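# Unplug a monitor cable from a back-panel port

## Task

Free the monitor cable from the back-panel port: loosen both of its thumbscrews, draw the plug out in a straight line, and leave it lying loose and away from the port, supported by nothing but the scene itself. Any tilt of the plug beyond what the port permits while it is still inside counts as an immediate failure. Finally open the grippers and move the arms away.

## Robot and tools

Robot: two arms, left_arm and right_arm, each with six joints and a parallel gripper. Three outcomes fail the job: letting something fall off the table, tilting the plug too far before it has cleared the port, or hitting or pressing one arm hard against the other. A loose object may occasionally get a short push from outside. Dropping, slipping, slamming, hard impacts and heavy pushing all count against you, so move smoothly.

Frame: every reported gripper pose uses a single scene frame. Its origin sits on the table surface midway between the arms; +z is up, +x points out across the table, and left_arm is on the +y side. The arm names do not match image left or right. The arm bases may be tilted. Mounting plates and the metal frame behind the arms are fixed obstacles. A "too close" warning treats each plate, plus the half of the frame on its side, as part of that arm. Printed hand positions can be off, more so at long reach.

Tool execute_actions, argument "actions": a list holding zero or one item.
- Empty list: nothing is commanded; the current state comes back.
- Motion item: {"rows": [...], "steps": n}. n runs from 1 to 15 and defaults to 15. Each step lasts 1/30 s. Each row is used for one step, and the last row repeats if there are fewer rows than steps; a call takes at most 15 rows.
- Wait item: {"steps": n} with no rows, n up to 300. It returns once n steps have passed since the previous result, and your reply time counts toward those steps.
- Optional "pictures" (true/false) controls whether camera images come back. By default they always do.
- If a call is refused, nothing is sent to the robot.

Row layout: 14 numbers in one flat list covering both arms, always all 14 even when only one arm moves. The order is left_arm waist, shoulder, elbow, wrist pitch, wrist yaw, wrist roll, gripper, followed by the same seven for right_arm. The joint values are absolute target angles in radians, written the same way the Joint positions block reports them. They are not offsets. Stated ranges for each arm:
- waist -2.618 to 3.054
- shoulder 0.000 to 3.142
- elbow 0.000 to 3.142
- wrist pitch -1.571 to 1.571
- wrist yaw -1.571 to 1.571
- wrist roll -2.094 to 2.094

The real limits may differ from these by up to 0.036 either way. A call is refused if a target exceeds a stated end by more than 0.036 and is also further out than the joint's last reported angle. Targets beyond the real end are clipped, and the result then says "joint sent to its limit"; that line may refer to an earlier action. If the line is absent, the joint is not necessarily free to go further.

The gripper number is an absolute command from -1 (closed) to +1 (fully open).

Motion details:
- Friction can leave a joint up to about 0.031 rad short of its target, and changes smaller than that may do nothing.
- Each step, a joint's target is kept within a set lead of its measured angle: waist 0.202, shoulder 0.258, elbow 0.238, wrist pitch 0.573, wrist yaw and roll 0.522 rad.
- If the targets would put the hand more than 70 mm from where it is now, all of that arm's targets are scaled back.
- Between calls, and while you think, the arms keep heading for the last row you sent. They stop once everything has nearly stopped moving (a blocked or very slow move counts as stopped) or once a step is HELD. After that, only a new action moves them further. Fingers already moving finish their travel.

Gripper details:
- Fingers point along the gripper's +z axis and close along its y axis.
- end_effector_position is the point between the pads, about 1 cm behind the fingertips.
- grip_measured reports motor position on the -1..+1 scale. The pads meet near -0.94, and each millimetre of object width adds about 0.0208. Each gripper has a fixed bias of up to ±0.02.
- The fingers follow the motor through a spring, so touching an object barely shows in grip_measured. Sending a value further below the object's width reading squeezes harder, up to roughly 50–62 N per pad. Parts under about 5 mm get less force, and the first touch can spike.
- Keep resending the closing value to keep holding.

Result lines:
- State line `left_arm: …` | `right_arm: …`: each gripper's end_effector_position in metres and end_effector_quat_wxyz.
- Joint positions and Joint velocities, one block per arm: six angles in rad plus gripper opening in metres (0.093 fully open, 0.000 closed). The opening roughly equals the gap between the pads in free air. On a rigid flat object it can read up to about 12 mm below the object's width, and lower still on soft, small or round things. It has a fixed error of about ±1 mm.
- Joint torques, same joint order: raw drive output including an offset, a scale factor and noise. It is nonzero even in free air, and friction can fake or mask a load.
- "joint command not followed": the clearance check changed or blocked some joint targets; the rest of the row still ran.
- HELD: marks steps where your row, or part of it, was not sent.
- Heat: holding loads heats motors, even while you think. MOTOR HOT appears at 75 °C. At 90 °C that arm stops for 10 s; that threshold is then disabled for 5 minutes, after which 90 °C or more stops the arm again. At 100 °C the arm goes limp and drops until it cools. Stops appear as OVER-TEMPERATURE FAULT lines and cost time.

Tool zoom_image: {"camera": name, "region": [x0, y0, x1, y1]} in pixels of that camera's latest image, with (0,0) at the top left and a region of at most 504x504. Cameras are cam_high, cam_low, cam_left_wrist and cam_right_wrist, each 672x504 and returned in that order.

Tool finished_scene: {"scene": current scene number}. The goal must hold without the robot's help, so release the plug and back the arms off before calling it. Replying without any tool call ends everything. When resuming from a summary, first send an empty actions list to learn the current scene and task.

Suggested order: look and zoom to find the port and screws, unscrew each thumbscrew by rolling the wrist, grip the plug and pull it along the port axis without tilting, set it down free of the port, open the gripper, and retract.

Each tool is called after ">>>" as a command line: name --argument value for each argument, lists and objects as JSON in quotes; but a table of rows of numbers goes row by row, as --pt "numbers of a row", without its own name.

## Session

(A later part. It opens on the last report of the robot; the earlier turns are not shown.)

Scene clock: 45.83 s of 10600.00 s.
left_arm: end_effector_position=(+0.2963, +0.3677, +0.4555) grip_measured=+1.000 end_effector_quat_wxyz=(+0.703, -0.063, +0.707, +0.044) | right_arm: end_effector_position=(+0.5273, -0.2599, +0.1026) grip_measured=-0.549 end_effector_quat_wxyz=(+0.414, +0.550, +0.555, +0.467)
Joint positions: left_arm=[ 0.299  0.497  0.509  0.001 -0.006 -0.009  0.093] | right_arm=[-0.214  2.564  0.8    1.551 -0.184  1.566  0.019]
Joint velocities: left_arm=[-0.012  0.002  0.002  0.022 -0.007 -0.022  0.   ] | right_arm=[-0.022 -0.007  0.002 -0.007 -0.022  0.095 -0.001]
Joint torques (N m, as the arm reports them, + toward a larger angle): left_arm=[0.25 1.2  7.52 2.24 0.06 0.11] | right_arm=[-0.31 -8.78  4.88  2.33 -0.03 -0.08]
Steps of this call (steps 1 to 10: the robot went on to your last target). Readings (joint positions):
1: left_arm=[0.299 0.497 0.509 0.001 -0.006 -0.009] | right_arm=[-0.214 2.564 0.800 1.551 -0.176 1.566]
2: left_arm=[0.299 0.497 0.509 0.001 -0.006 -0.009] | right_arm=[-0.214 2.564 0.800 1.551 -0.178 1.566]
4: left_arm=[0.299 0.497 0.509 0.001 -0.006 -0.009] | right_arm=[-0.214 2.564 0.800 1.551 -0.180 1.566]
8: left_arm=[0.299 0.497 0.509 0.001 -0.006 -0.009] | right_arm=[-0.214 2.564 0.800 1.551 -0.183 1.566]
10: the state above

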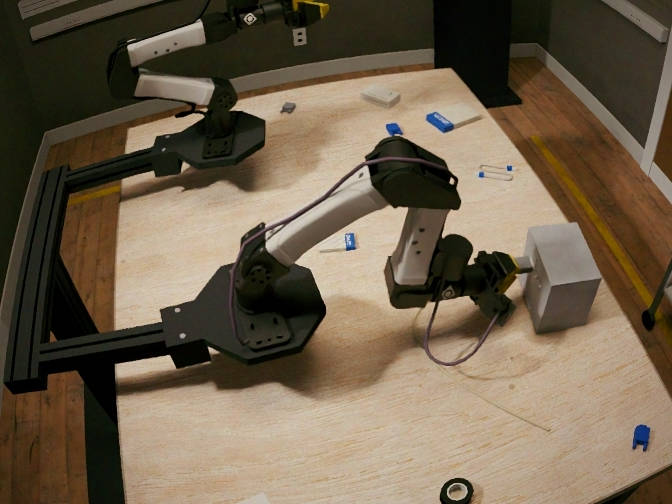

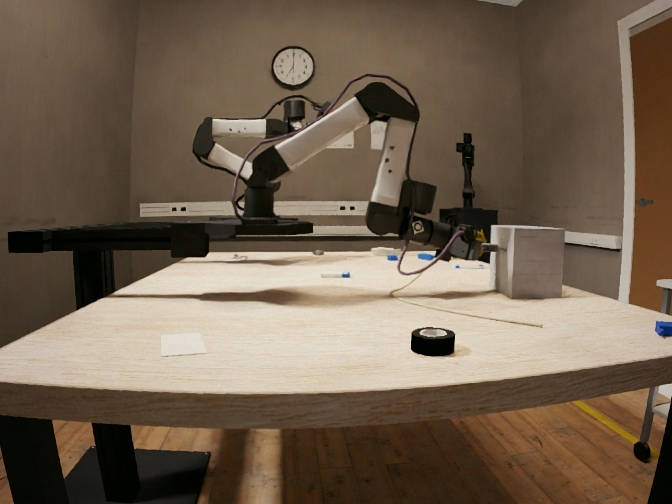

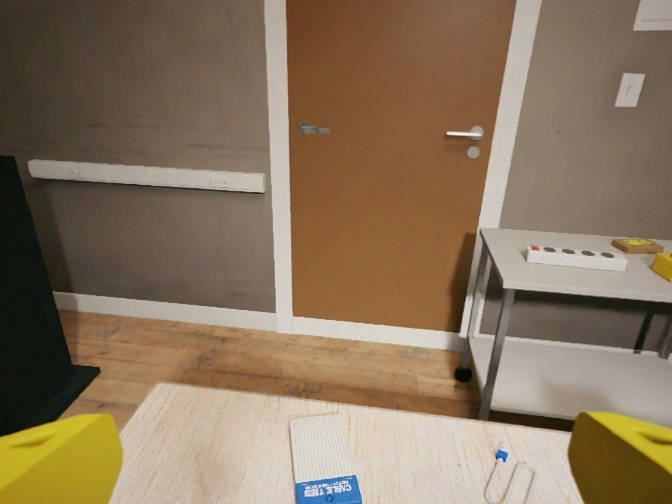

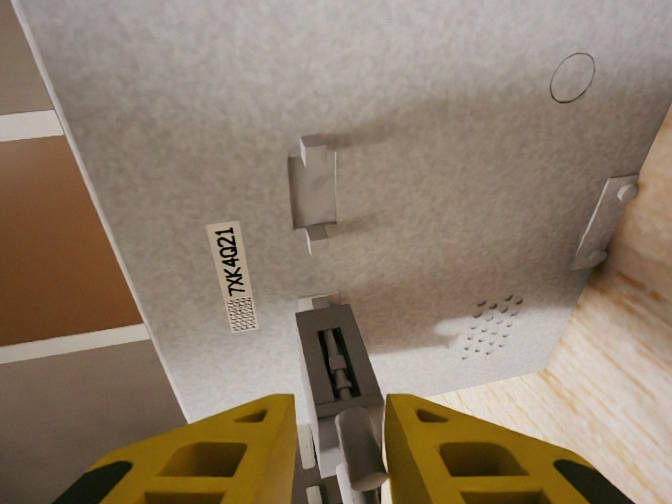

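>>> execute_actions --actions '[{"rows":[[0.3,0.5,0.5,0,0,0,1,-0.215,2.595,0.83,1.56,-0.2,1.85,-0.6]]}]' --pictures false

>>> execute_actions --actions '[{"rows":[[0.3,0.5,0.5,0,0,0,1,-0.215,2.595,0.83,1.56,-0.2,1.85,-0.9]]}]'

>>> execute_actions --actions '[{"rows":[[0.3,0.5,0.5,0,0,0,1,-0.215,2.595,0.83,1.56,-0.2,1.4,-0.9]]}]'

Scene clock: 50.33 s of 10600.00 s.
left_arm: end_effector_position=(+0.2963, +0.3677, +0.4555) grip_measured=+1.000 end_effector_quat_wxyz=(+0.703, -0.063, +0.707, +0.044) | right_arm: end_effector_position=(+0.5262, -0.2595, +0.0930) grip_measured=-0.598 end_effector_quat_wxyz=(+0.342, +0.623, +0.481, +0.513)
Joint positions: left_arm=[ 0.299  0.497  0.509  0.001 -0.006 -0.009  0.093] | right_arm=[-0.215  2.587  0.811  1.546 -0.187  1.831  0.016]
Joint velocities: left_arm=[ 0.017 -0.012  0.012  0.022  0.051 -0.037  0.   ] | right_arm=[ 0.002  0.012 -0.002 -0.007 -0.037  0.066  0.001]
Joint torques (N m, as the arm reports them, + toward a larger angle): left_arm=[0.21 1.14 7.53 2.24 0.05 0.13] | right_arm=[ 0.14 -8.89  5.25  2.26 -0.05  0.02]
Steps of this call (steps 1 to 30: the robot went on to your last target; steps 31 to 90: nothing new was sent; then 1.00 s passed at rest; steps 91 to 105: all 15 steps of this action). Readings (joint positions):
91: left_arm=[0.299 0.497 0.509 0.001 -0.006 -0.009] | right_arm=[-0.214 2.566 0.802 1.549 -0.184 1.610]
92: left_arm=[0.299 0.497 0.509 0.001 -0.006 -0.009] | right_arm=[-0.214 2.573 0.805 1.548 -0.185 1.658]
94: left_arm=[0.299 0.497 0.509 0.001 -0.006 -0.009] | right_arm=[-0.214 2.583 0.810 1.548 -0.187 1.726]
98: left_arm=[0.299 0.497 0.509 0.001 -0.006 -0.009] | right_arm=[-0.214 2.586 0.811 1.548 -0.187 1.796]
105: the state above

Scene clock: 50.83 s of 10600.00 s.
left_arm: end_effector_position=(+0.2963, +0.3677, +0.4555) grip_measured=+1.000 end_effector_quat_wxyz=(+0.703, -0.063, +0.707, +0.044) | right_arm: end_effector_position=(+0.5265, -0.2607, +0.0945) grip_measured=-0.890 end_effector_quat_wxyz=(+0.343, +0.624, +0.476, +0.516)
Joint positions: left_arm=[ 0.299  0.497  0.509  0.001 -0.006 -0.009  0.093] | right_arm=[-0.216  2.589  0.811  1.555 -0.185  1.841  0.002]
Joint velocities: left_arm=[-0.007  0.007 -0.002 -0.007 -0.037  0.022  0.   ] | right_arm=[ 0.007 -0.002 -0.012 -0.007  0.007 -0.037  0.001]
Joint torques (N m, as the arm reports them, + toward a larger angle): left_arm=[0.31 1.12 7.46 2.23 0.05 0.15] | right_arm=[ 0.03 -9.07  5.04  2.17 -0.1  -0.01]
Steps of this call (steps 1 to 15: all 15 steps of this action). Readings (joint positions):
1: left_arm=[0.299 0.497 0.509 0.001 -0.006 -0.009] | right_arm=[-0.215 2.588 0.811 1.548 -0.187 1.834]
2: left_arm=[0.299 0.497 0.509 0.001 -0.006 -0.009] | right_arm=[-0.216 2.588 0.811 1.552 -0.185 1.834]
4: left_arm=[0.299 0.497 0.509 0.001 -0.006 -0.009] | right_arm=[-0.216 2.589 0.811 1.555 -0.185 1.837]
8: left_arm=[0.299 0.497 0.509 0.001 -0.006 -0.009] | right_arm=[-0.216 2.589 0.811 1.555 -0.185 1.840]
15: the state above

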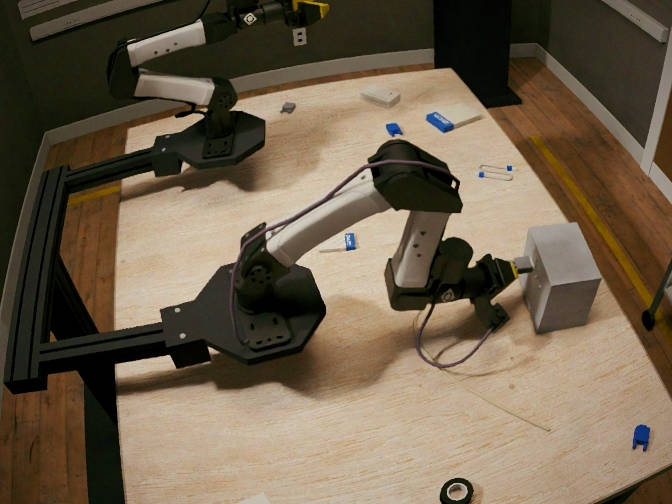

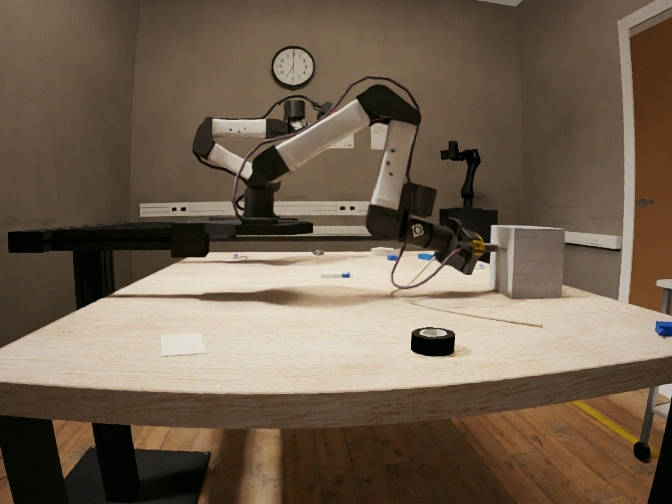

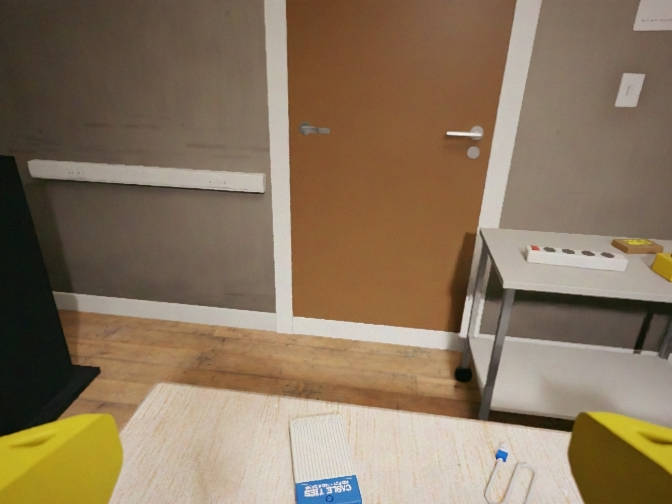

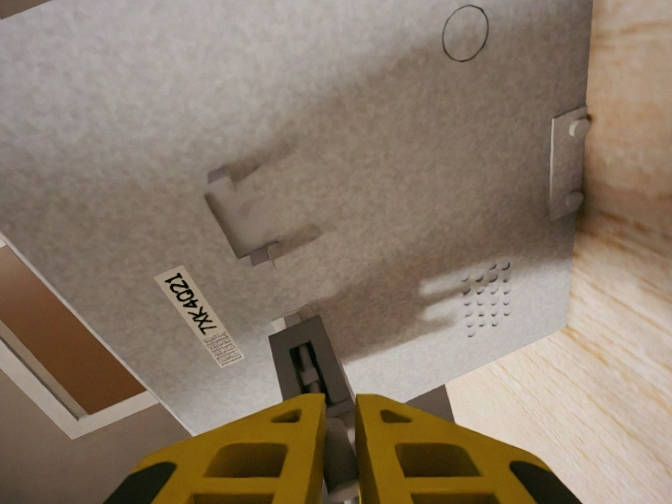

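Scene clock: 51.33 s of 10600.00 s.
left_arm: end_effector_position=(+0.2963, +0.3677, +0.4555) grip_measured=+1.000 end_effector_quat_wxyz=(+0.703, -0.063, +0.707, +0.044) | right_arm: end_effector_position=(+0.5273, -0.2613, +0.0980) grip_measured=-0.891 end_effector_quat_wxyz=(+0.447, +0.509, +0.591, +0.438)
Joint positions: left_arm=[ 0.299  0.497  0.509  0.001 -0.006 -0.009  0.093] | right_arm=[-0.218  2.589  0.811  1.57  -0.187  1.427  0.002]
Joint velocities: left_arm=[-0.007  0.007  0.012 -0.007  0.066  0.037  0.   ] | right_arm=[-0.012  0.002 -0.002  0.066 -0.081 -0.11   0.   ]
Joint torques (N m, as the arm reports them, + toward a larger angle): left_arm=[0.28 1.24 7.52 2.23 0.05 0.14] | right_arm=[ 0.51 -9.11  4.87  2.03 -0.02 -0.22]
Steps of this call (steps 1 to 15: all 15 steps of this action). Readings (joint positions):
1: left_arm=[0.299 0.497 0.509 0.001 -0.006 -0.009] | right_arm=[-0.216 2.589 0.811 1.556 -0.185 1.771]
2: left_arm=[0.299 0.497 0.509 0.001 -0.006 -0.009] | right_arm=[-0.216 2.589 0.811 1.559 -0.185 1.698]
4: left_arm=[0.299 0.497 0.509 0.001 -0.006 -0.009] | right_arm=[-0.217 2.589 0.811 1.563 -0.185 1.593]
8: left_arm=[0.299 0.497 0.509 0.001 -0.006 -0.009] | right_arm=[-0.218 2.589 0.811 1.569 -0.186 1.485]
15: the state above

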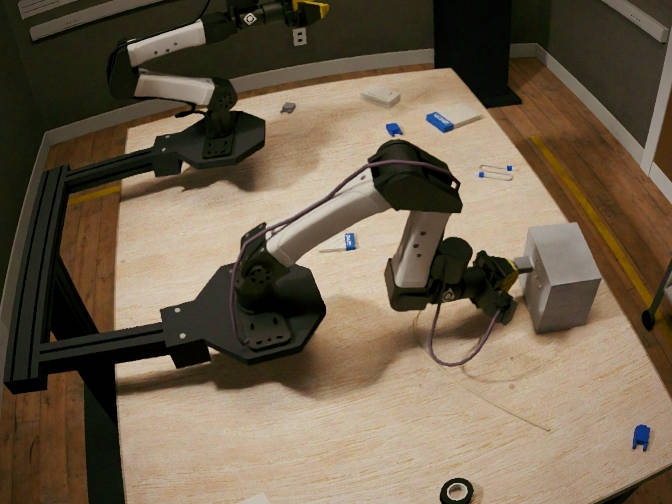

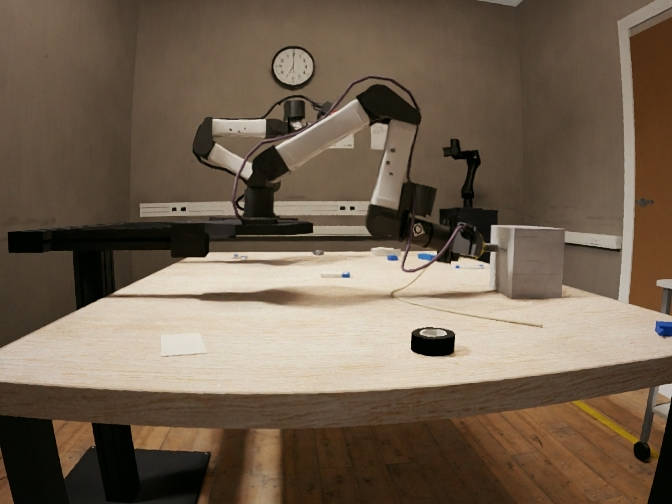

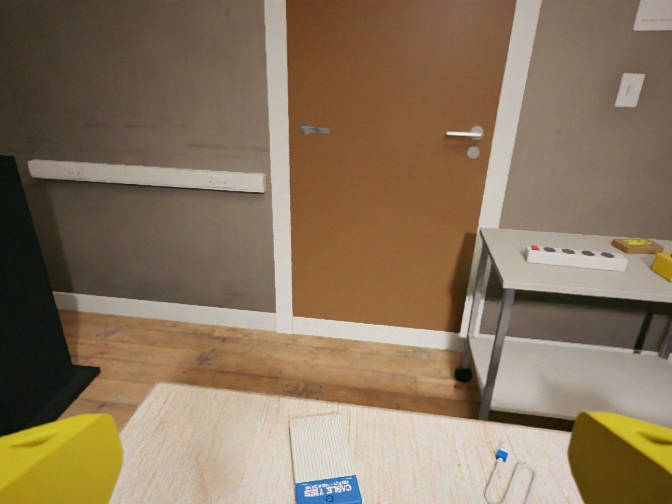

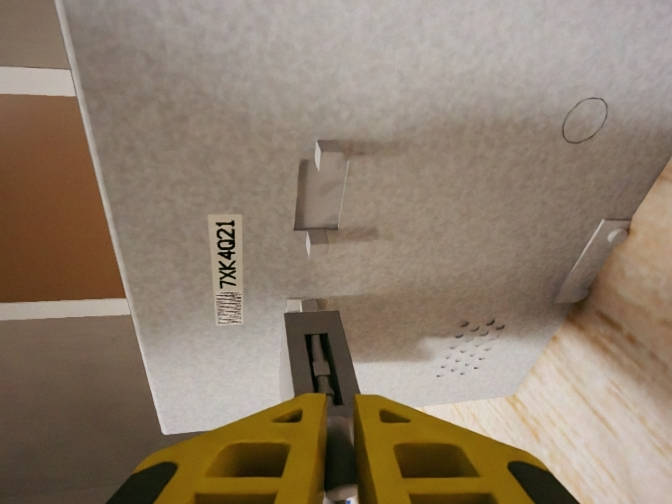

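>>> execute_actions --actions '[{"rows":[[0.3,0.5,0.5,0,0,0,1,-0.215,2.568,0.83,1.56,-0.21,0.9,-0.9]]}]' --pictures false

>>> execute_actions --actions '[{"rows":[[0.3,0.5,0.5,0,0,0,1,-0.215,2.568,0.83,1.57,-0.23,0.55,-0.9]]}]'

Scene clock: 55.07 s of 10600.00 s.
left_arm: end_effector_position=(+0.2963, +0.3677, +0.4555) grip_measured=+1.000 end_effector_quat_wxyz=(+0.703, -0.063, +0.707, +0.044) | right_arm: end_effector_position=(+0.5292, -0.2625, +0.1039) grip_measured=-0.898 end_effector_quat_wxyz=(+0.545, +0.345, +0.695, +0.317)
Joint positions: left_arm=[ 0.299  0.497  0.509  0.001 -0.006 -0.009  0.093] | right_arm=[-0.222  2.576  0.811  1.57  -0.195  0.928  0.002]
Joint velocities: left_arm=[-0.007 -0.002  0.002  0.051  0.037  0.051  0.   ] | right_arm=[-0.017 -0.002  0.012 -0.051 -0.022 -0.037  0.   ]
Joint torques (N m, as the arm reports them, + toward a larger angle): left_arm=[0.25 1.11 7.58 2.22 0.05 0.14] | right_arm=[ 0.43 -9.81  5.26  2.08 -0.07 -0.27]
Steps of this call (steps 1 to 30: the robot went on to your last target; steps 31 to 90: nothing new was sent; then 0.23 s passed at rest; steps 91 to 105: all 15 steps of this action). Readings (joint positions):
91: left_arm=[0.299 0.497 0.509 0.001 -0.006 -0.009] | right_arm=[-0.218 2.587 0.811 1.570 -0.189 1.332]
92: left_arm=[0.299 0.497 0.509 0.001 -0.006 -0.009] | right_arm=[-0.218 2.584 0.811 1.570 -0.190 1.247]
94: left_arm=[0.299 0.497 0.509 0.001 -0.006 -0.009] | right_arm=[-0.220 2.581 0.811 1.570 -0.193 1.125]
98: left_arm=[0.299 0.497 0.509 0.001 -0.006 -0.009] | right_arm=[-0.222 2.577 0.811 1.570 -0.193 0.997]
105: the state above

Scene clock: 55.57 s of 10600.00 s.
left_arm: end_effector_position=(+0.2963, +0.3677, +0.4555) grip_measured=+1.000 end_effector_quat_wxyz=(+0.703, -0.063, +0.707, +0.044) | right_arm: end_effector_position=(+0.5300, -0.2601, +0.1070) grip_measured=-0.898 end_effector_quat_wxyz=(+0.593, +0.211, +0.744, +0.222)
Joint positions: left_arm=[ 0.299  0.497  0.509  0.001 -0.006 -0.009  0.093] | right_arm=[-0.222  2.57   0.811  1.57  -0.21   0.572  0.002]
Joint velocities: left_arm=[ 0.007 -0.002 -0.002 -0.037  0.007  0.037  0.   ] | right_arm=[-0.022  0.012 -0.002 -0.022  0.007 -0.081  0.001]
Joint torques (N m, as the arm reports them, + toward a larger angle): left_arm=[0.25 1.21 7.51 2.22 0.06 0.14] | right_arm=[ 0.58 -9.51  5.33  2.15 -0.12 -0.27]
Steps of this call (steps 1 to 15: all 15 steps of this action). Readings (joint positions):
1: left_arm=[0.299 0.497 0.509 0.001 -0.006 -0.009] | right_arm=[-0.222 2.576 0.811 1.570 -0.197 0.867]
2: left_arm=[0.299 0.497 0.509 0.001 -0.006 -0.009] | right_arm=[-0.222 2.574 0.811 1.570 -0.199 0.806]
4: left_arm=[0.299 0.497 0.509 0.001 -0.006 -0.009] | right_arm=[-0.222 2.572 0.811 1.570 -0.203 0.716]
8: left_arm=[0.299 0.497 0.509 0.001 -0.006 -0.009] | right_arm=[-0.222 2.571 0.811 1.570 -0.208 0.623]
15: the state above

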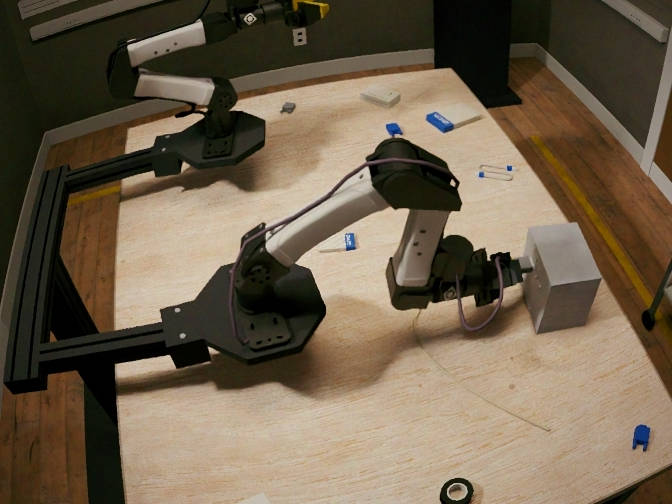

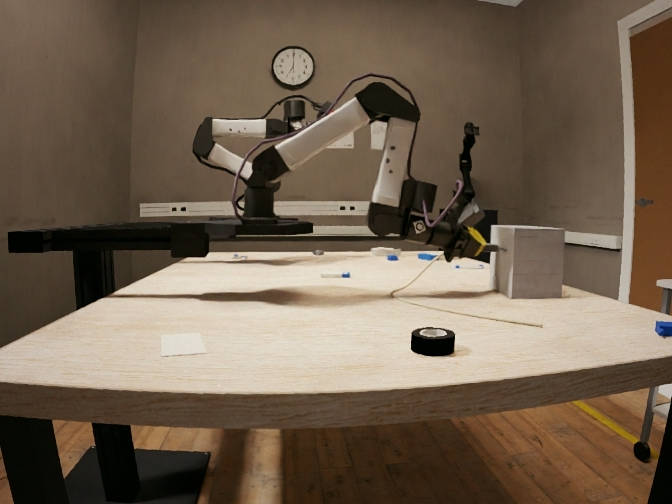

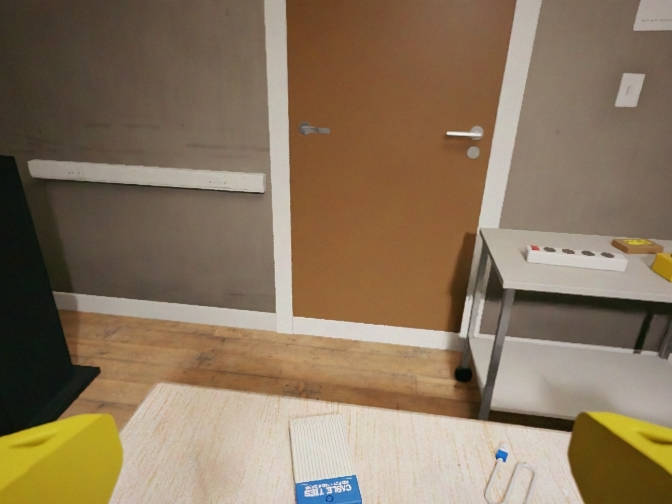

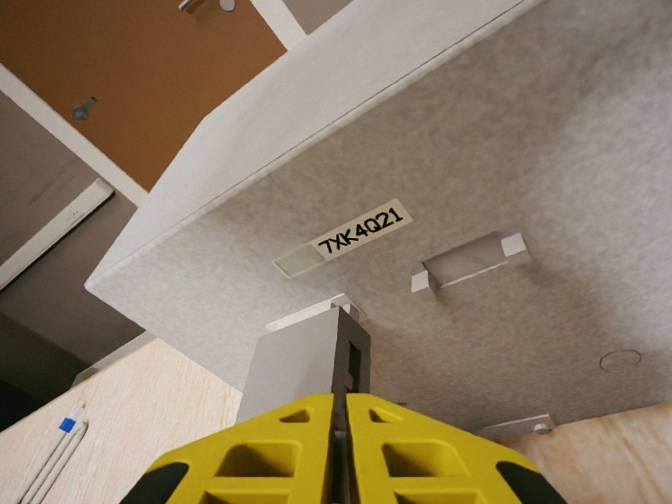

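>>> execute_actions --actions '[{"rows":[[0.3,0.5,0.5,0,0,0,1,-0.215,2.57,0.83,1.54,-0.23,1.4,-0.55]]}]' --pictures false

>>> execute_actions --actions '[{"rows":[[0.3,0.5,0.5,0,0,0,1,-0.215,2.585,0.845,1.53,-0.245,1.9,-0.6]]}]' --pictures false

>>> execute_actions --actions '[{"rows":[[0.3,0.5,0.5,0,0,0,1,-0.215,2.585,0.845,1.53,-0.245,1.9,-0.88]],"steps":6}]' --pictures false

>>> execute_actions --actions '[{"rows":[[0.3,0.5,0.5,0,0,0,1,-0.215,2.585,0.845,1.55,-0.245,0.95,-0.88]]}]'

Scene clock: 60.93 s of 10600.00 s.
left_arm: end_effector_position=(+0.2963, +0.3677, +0.4555) grip_measured=+1.000 end_effector_quat_wxyz=(+0.703, -0.063, +0.707, +0.044) | right_arm: end_effector_position=(+0.5289, -0.2577, +0.1013) grip_measured=-0.551 end_effector_quat_wxyz=(+0.452, +0.483, +0.614, +0.431)
Joint positions: left_arm=[ 0.299  0.497  0.509  0.001 -0.006 -0.009  0.093] | right_arm=[-0.222  2.569  0.812  1.543 -0.222  1.358  0.019]
Joint velocities: left_arm=[ 0.002  0.007 -0.002 -0.066  0.007 -0.066  0.   ] | right_arm=[-0.012  0.002 -0.002  0.022  0.051  0.212  0.001]
Joint torques (N m, as the arm reports them, + toward a larger angle): left_arm=[0.33 1.17 7.46 2.22 0.08 0.14] | right_arm=[ 0.7  -9.57  4.92  2.12 -0.02 -0.12]
Steps of this call (steps 1 to 30: the robot went on to your last target; steps 31 to 90: nothing new was sent; then 1.87 s passed at rest; steps 91 to 105: all 15 steps of this action). Readings (joint positions):
91: left_arm=[0.299 0.497 0.509 0.001 -0.006 -0.009] | right_arm=[-0.222 2.569 0.811 1.569 -0.211 0.644]
92: left_arm=[0.299 0.497 0.509 0.001 -0.006 -0.009] | right_arm=[-0.222 2.569 0.812 1.565 -0.213 0.745]
94: left_arm=[0.299 0.497 0.509 0.001 -0.006 -0.009] | right_arm=[-0.222 2.569 0.812 1.556 -0.217 0.946]
98: left_arm=[0.299 0.497 0.509 0.001 -0.006 -0.009] | right_arm=[-0.222 2.569 0.812 1.547 -0.220 1.212]
105: the state above

Scene clock: 61.43 s of 10600.00 s.
left_arm: end_effector_position=(+0.2963, +0.3677, +0.4555) grip_measured=+1.000 end_effector_quat_wxyz=(+0.703, -0.063, +0.707, +0.044) | right_arm: end_effector_position=(+0.5298, -0.2553, +0.0972) grip_measured=-0.598 end_effector_quat_wxyz=(+0.331, +0.612, +0.489, +0.526)
Joint positions: left_arm=[ 0.299  0.497  0.509  0.001 -0.006 -0.009  0.093] | right_arm=[-0.222  2.579  0.823  1.532 -0.238  1.83   0.016]
Joint velocities: left_arm=[-0.007 -0.007 -0.012 -0.007  0.022 -0.007  0.   ] | right_arm=[ 0.007 -0.017  0.002 -0.022 -0.051  0.125  0.001]
Joint torques (N m, as the arm reports them, + toward a larger angle): left_arm=[0.23 1.08 7.64 2.23 0.06 0.12] | right_arm=[ 0.59 -9.1   5.4   2.09  0.04  0.64]
Steps of this call (steps 1 to 15: all 15 steps of this action). Readings (joint positions):
1: left_arm=[0.299 0.497 0.509 0.001 -0.006 -0.009] | right_arm=[-0.222 2.569 0.815 1.542 -0.224 1.444]
2: left_arm=[0.299 0.497 0.509 0.001 -0.006 -0.009] | right_arm=[-0.222 2.570 0.819 1.537 -0.227 1.534]
4: left_arm=[0.299 0.497 0.509 0.001 -0.006 -0.009] | right_arm=[-0.222 2.574 0.823 1.529 -0.230 1.664]
8: left_arm=[0.299 0.497 0.509 0.001 -0.006 -0.009] | right_arm=[-0.222 2.576 0.823 1.529 -0.237 1.785]
15: the state above

Scene clock: 61.63 s of 10600.00 s.
left_arm: end_effector_position=(+0.2963, +0.3677, +0.4555) grip_measured=+1.000 end_effector_quat_wxyz=(+0.703, -0.063, +0.707, +0.044) | right_arm: end_effector_position=(+0.5293, -0.2562, +0.0970) grip_measured=-0.867 end_effector_quat_wxyz=(+0.327, +0.617, +0.483, +0.529)
Joint positions: left_arm=[ 0.299  0.497  0.509  0.001 -0.006 -0.009  0.093] | right_arm=[-0.224  2.581  0.822  1.537 -0.239  1.849  0.004]
Joint velocities: left_arm=[-0.002 -0.012  0.012  0.066  0.051 -0.007  0.   ] | right_arm=[-0.007 -0.007  0.007  0.037  0.022 -0.007 -0.   ]
Joint torques (N m, as the arm reports them, + toward a larger angle): left_arm=[0.15 1.1  7.5  2.25 0.05 0.12] | right_arm=[ 0.61 -9.15  5.09  1.99 -0.02  0.31]
Steps of this call (steps 1 to 6: all 6 steps of this action). Readings (joint positions):
1: left_arm=[0.299 0.497 0.509 0.001 -0.006 -0.009] | right_arm=[-0.222 2.579 0.823 1.535 -0.237 1.831]
2: left_arm=[0.299 0.497 0.509 0.001 -0.006 -0.009] | right_arm=[-0.224 2.580 0.822 1.534 -0.238 1.838]
4: left_arm=[0.299 0.497 0.509 0.001 -0.006 -0.009] | right_arm=[-0.224 2.581 0.822 1.537 -0.238 1.845]
6: the state above

Scene clock: 62.13 s of 10600.00 s.
left_arm: end_effector_position=(+0.2963, +0.3677, +0.4555) grip_measured=+1.000 end_effector_quat_wxyz=(+0.703, -0.063, +0.707, +0.044) | right_arm: end_effector_position=(+0.5301, -0.2572, +0.0999) grip_measured=-0.870 end_effector_quat_wxyz=(+0.519, +0.366, +0.688, +0.351)
Joint positions: left_arm=[ 0.299  0.497  0.509  0.001 -0.006 -0.009  0.093] | right_arm=[-0.224  2.581  0.822  1.549 -0.234  1.011  0.003]
Joint velocities: left_arm=[-0.002  0.007  0.027  0.007  0.007  0.051  0.   ] | right_arm=[-0.017 -0.007 -0.002 -0.095 -0.037 -0.3    0.001]
Joint torques (N m, as the arm reports them, + toward a larger angle): left_arm=[0.28 1.21 7.51 2.23 0.06 0.12] | right_arm=[ 0.67 -9.19  5.32  2.14 -0.02 -0.39]
Steps of this call (steps 1 to 15: all 15 steps of this action). Readings (joint positions):
1: left_arm=[0.299 0.497 0.509 0.001 -0.006 -0.009] | right_arm=[-0.224 2.581 0.822 1.538 -0.237 1.762]
2: left_arm=[0.299 0.497 0.509 0.001 -0.006 -0.009] | right_arm=[-0.224 2.581 0.822 1.539 -0.235 1.662]
4: left_arm=[0.299 0.497 0.509 0.001 -0.006 -0.009] | right_arm=[-0.224 2.581 0.822 1.542 -0.233 1.463]
8: left_arm=[0.299 0.497 0.509 0.001 -0.006 -0.009] | right_arm=[-0.224 2.581 0.822 1.546 -0.233 1.168]
15: the state above

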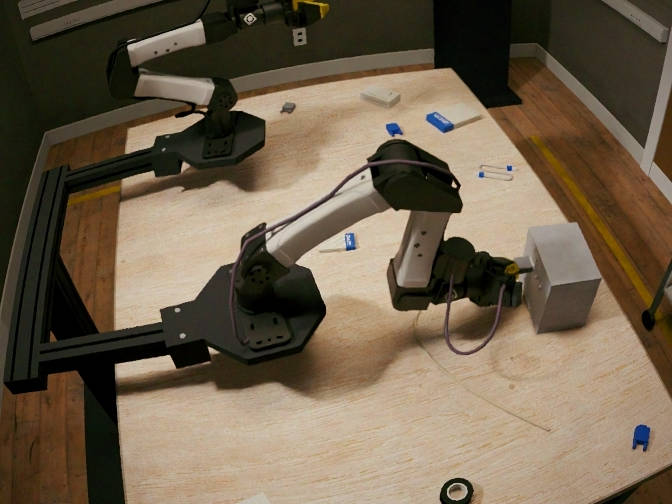

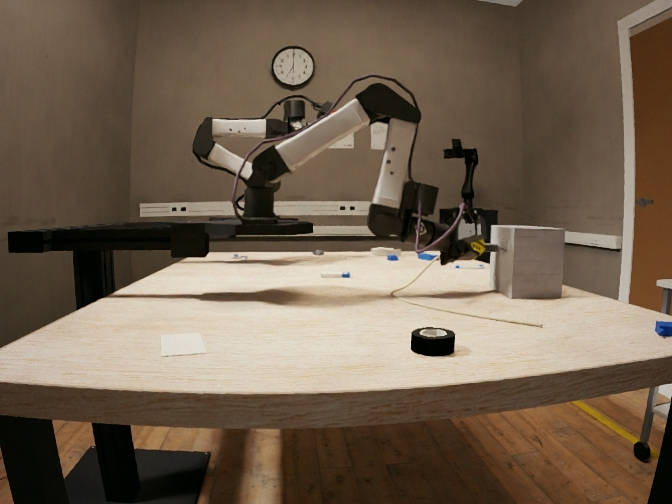

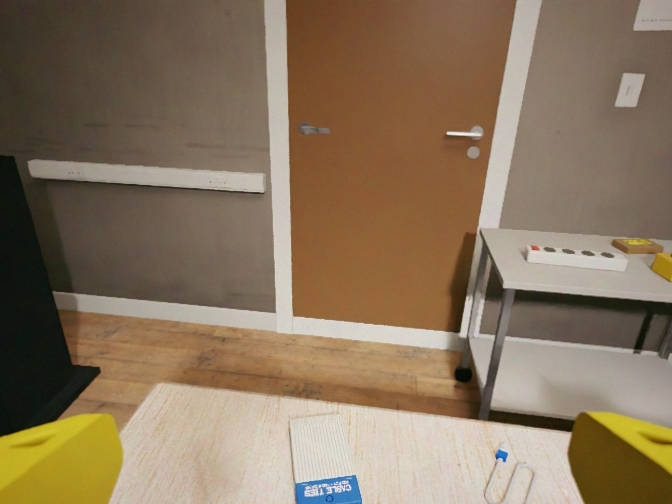

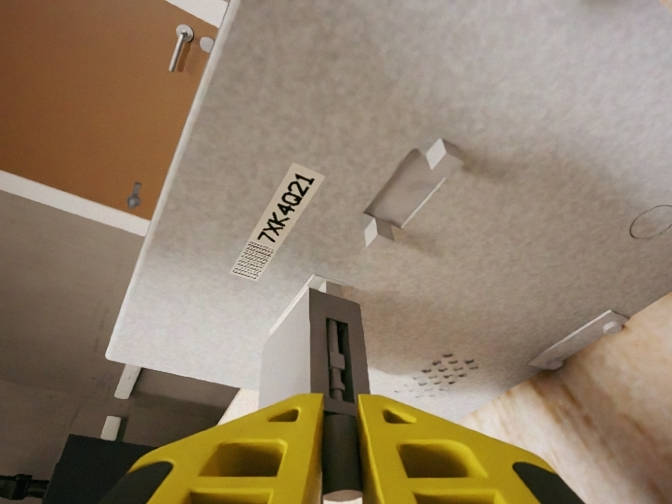

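>>> execute_actions --actions '[{"rows":[[0.3,0.5,0.5,0,0,0,1,-0.215,2.585,0.845,1.56,-0.26,0.55,-0.88]]}]' --pictures false

Scene clock: 64.10 s of 10600.00 s.
left_arm: end_effector_position=(+0.2963, +0.3677, +0.4555) grip_measured=+1.000 end_effector_quat_wxyz=(+0.703, -0.063, +0.707, +0.044) | right_arm: end_effector_position=(+0.5304, -0.2554, +0.1016) grip_measured=-0.871 end_effector_quat_wxyz=(+0.582, +0.213, +0.748, +0.239)
Joint positions: left_arm=[ 0.299  0.497  0.509  0.001 -0.006 -0.009  0.093] | right_arm=[-0.222  2.581  0.822  1.556 -0.239  0.597  0.003]
Joint velocities: left_arm=[-0.007 -0.007 -0.007 -0.022 -0.037  0.007  0.   ] | right_arm=[-0.037 -0.007  0.007 -0.051 -0.022  0.022  0.001]
Joint torques (N m, as the arm reports them, + toward a larger angle): left_arm=[0.35 1.15 7.51 2.21 0.05 0.12] | right_arm=[ 0.49 -9.36  5.65  2.22 -0.23 -0.58]
Steps of this call (steps 1 to 30: the robot went on to your last target; steps 31 to 44: nothing new was sent; steps 45 to 59: all 15 steps of this action). Readings (joint positions):
45: left_arm=[0.299 0.497 0.509 0.001 -0.006 -0.009] | right_arm=[-0.224 2.581 0.822 1.552 -0.237 0.910]
46: left_arm=[0.299 0.497 0.509 0.001 -0.006 -0.009] | right_arm=[-0.224 2.581 0.822 1.553 -0.237 0.843]
48: left_arm=[0.299 0.497 0.509 0.001 -0.006 -0.009] | right_arm=[-0.224 2.581 0.822 1.555 -0.238 0.747]
52: left_arm=[0.299 0.497 0.509 0.001 -0.006 -0.009] | right_arm=[-0.223 2.581 0.822 1.556 -0.238 0.645]
59: the state above


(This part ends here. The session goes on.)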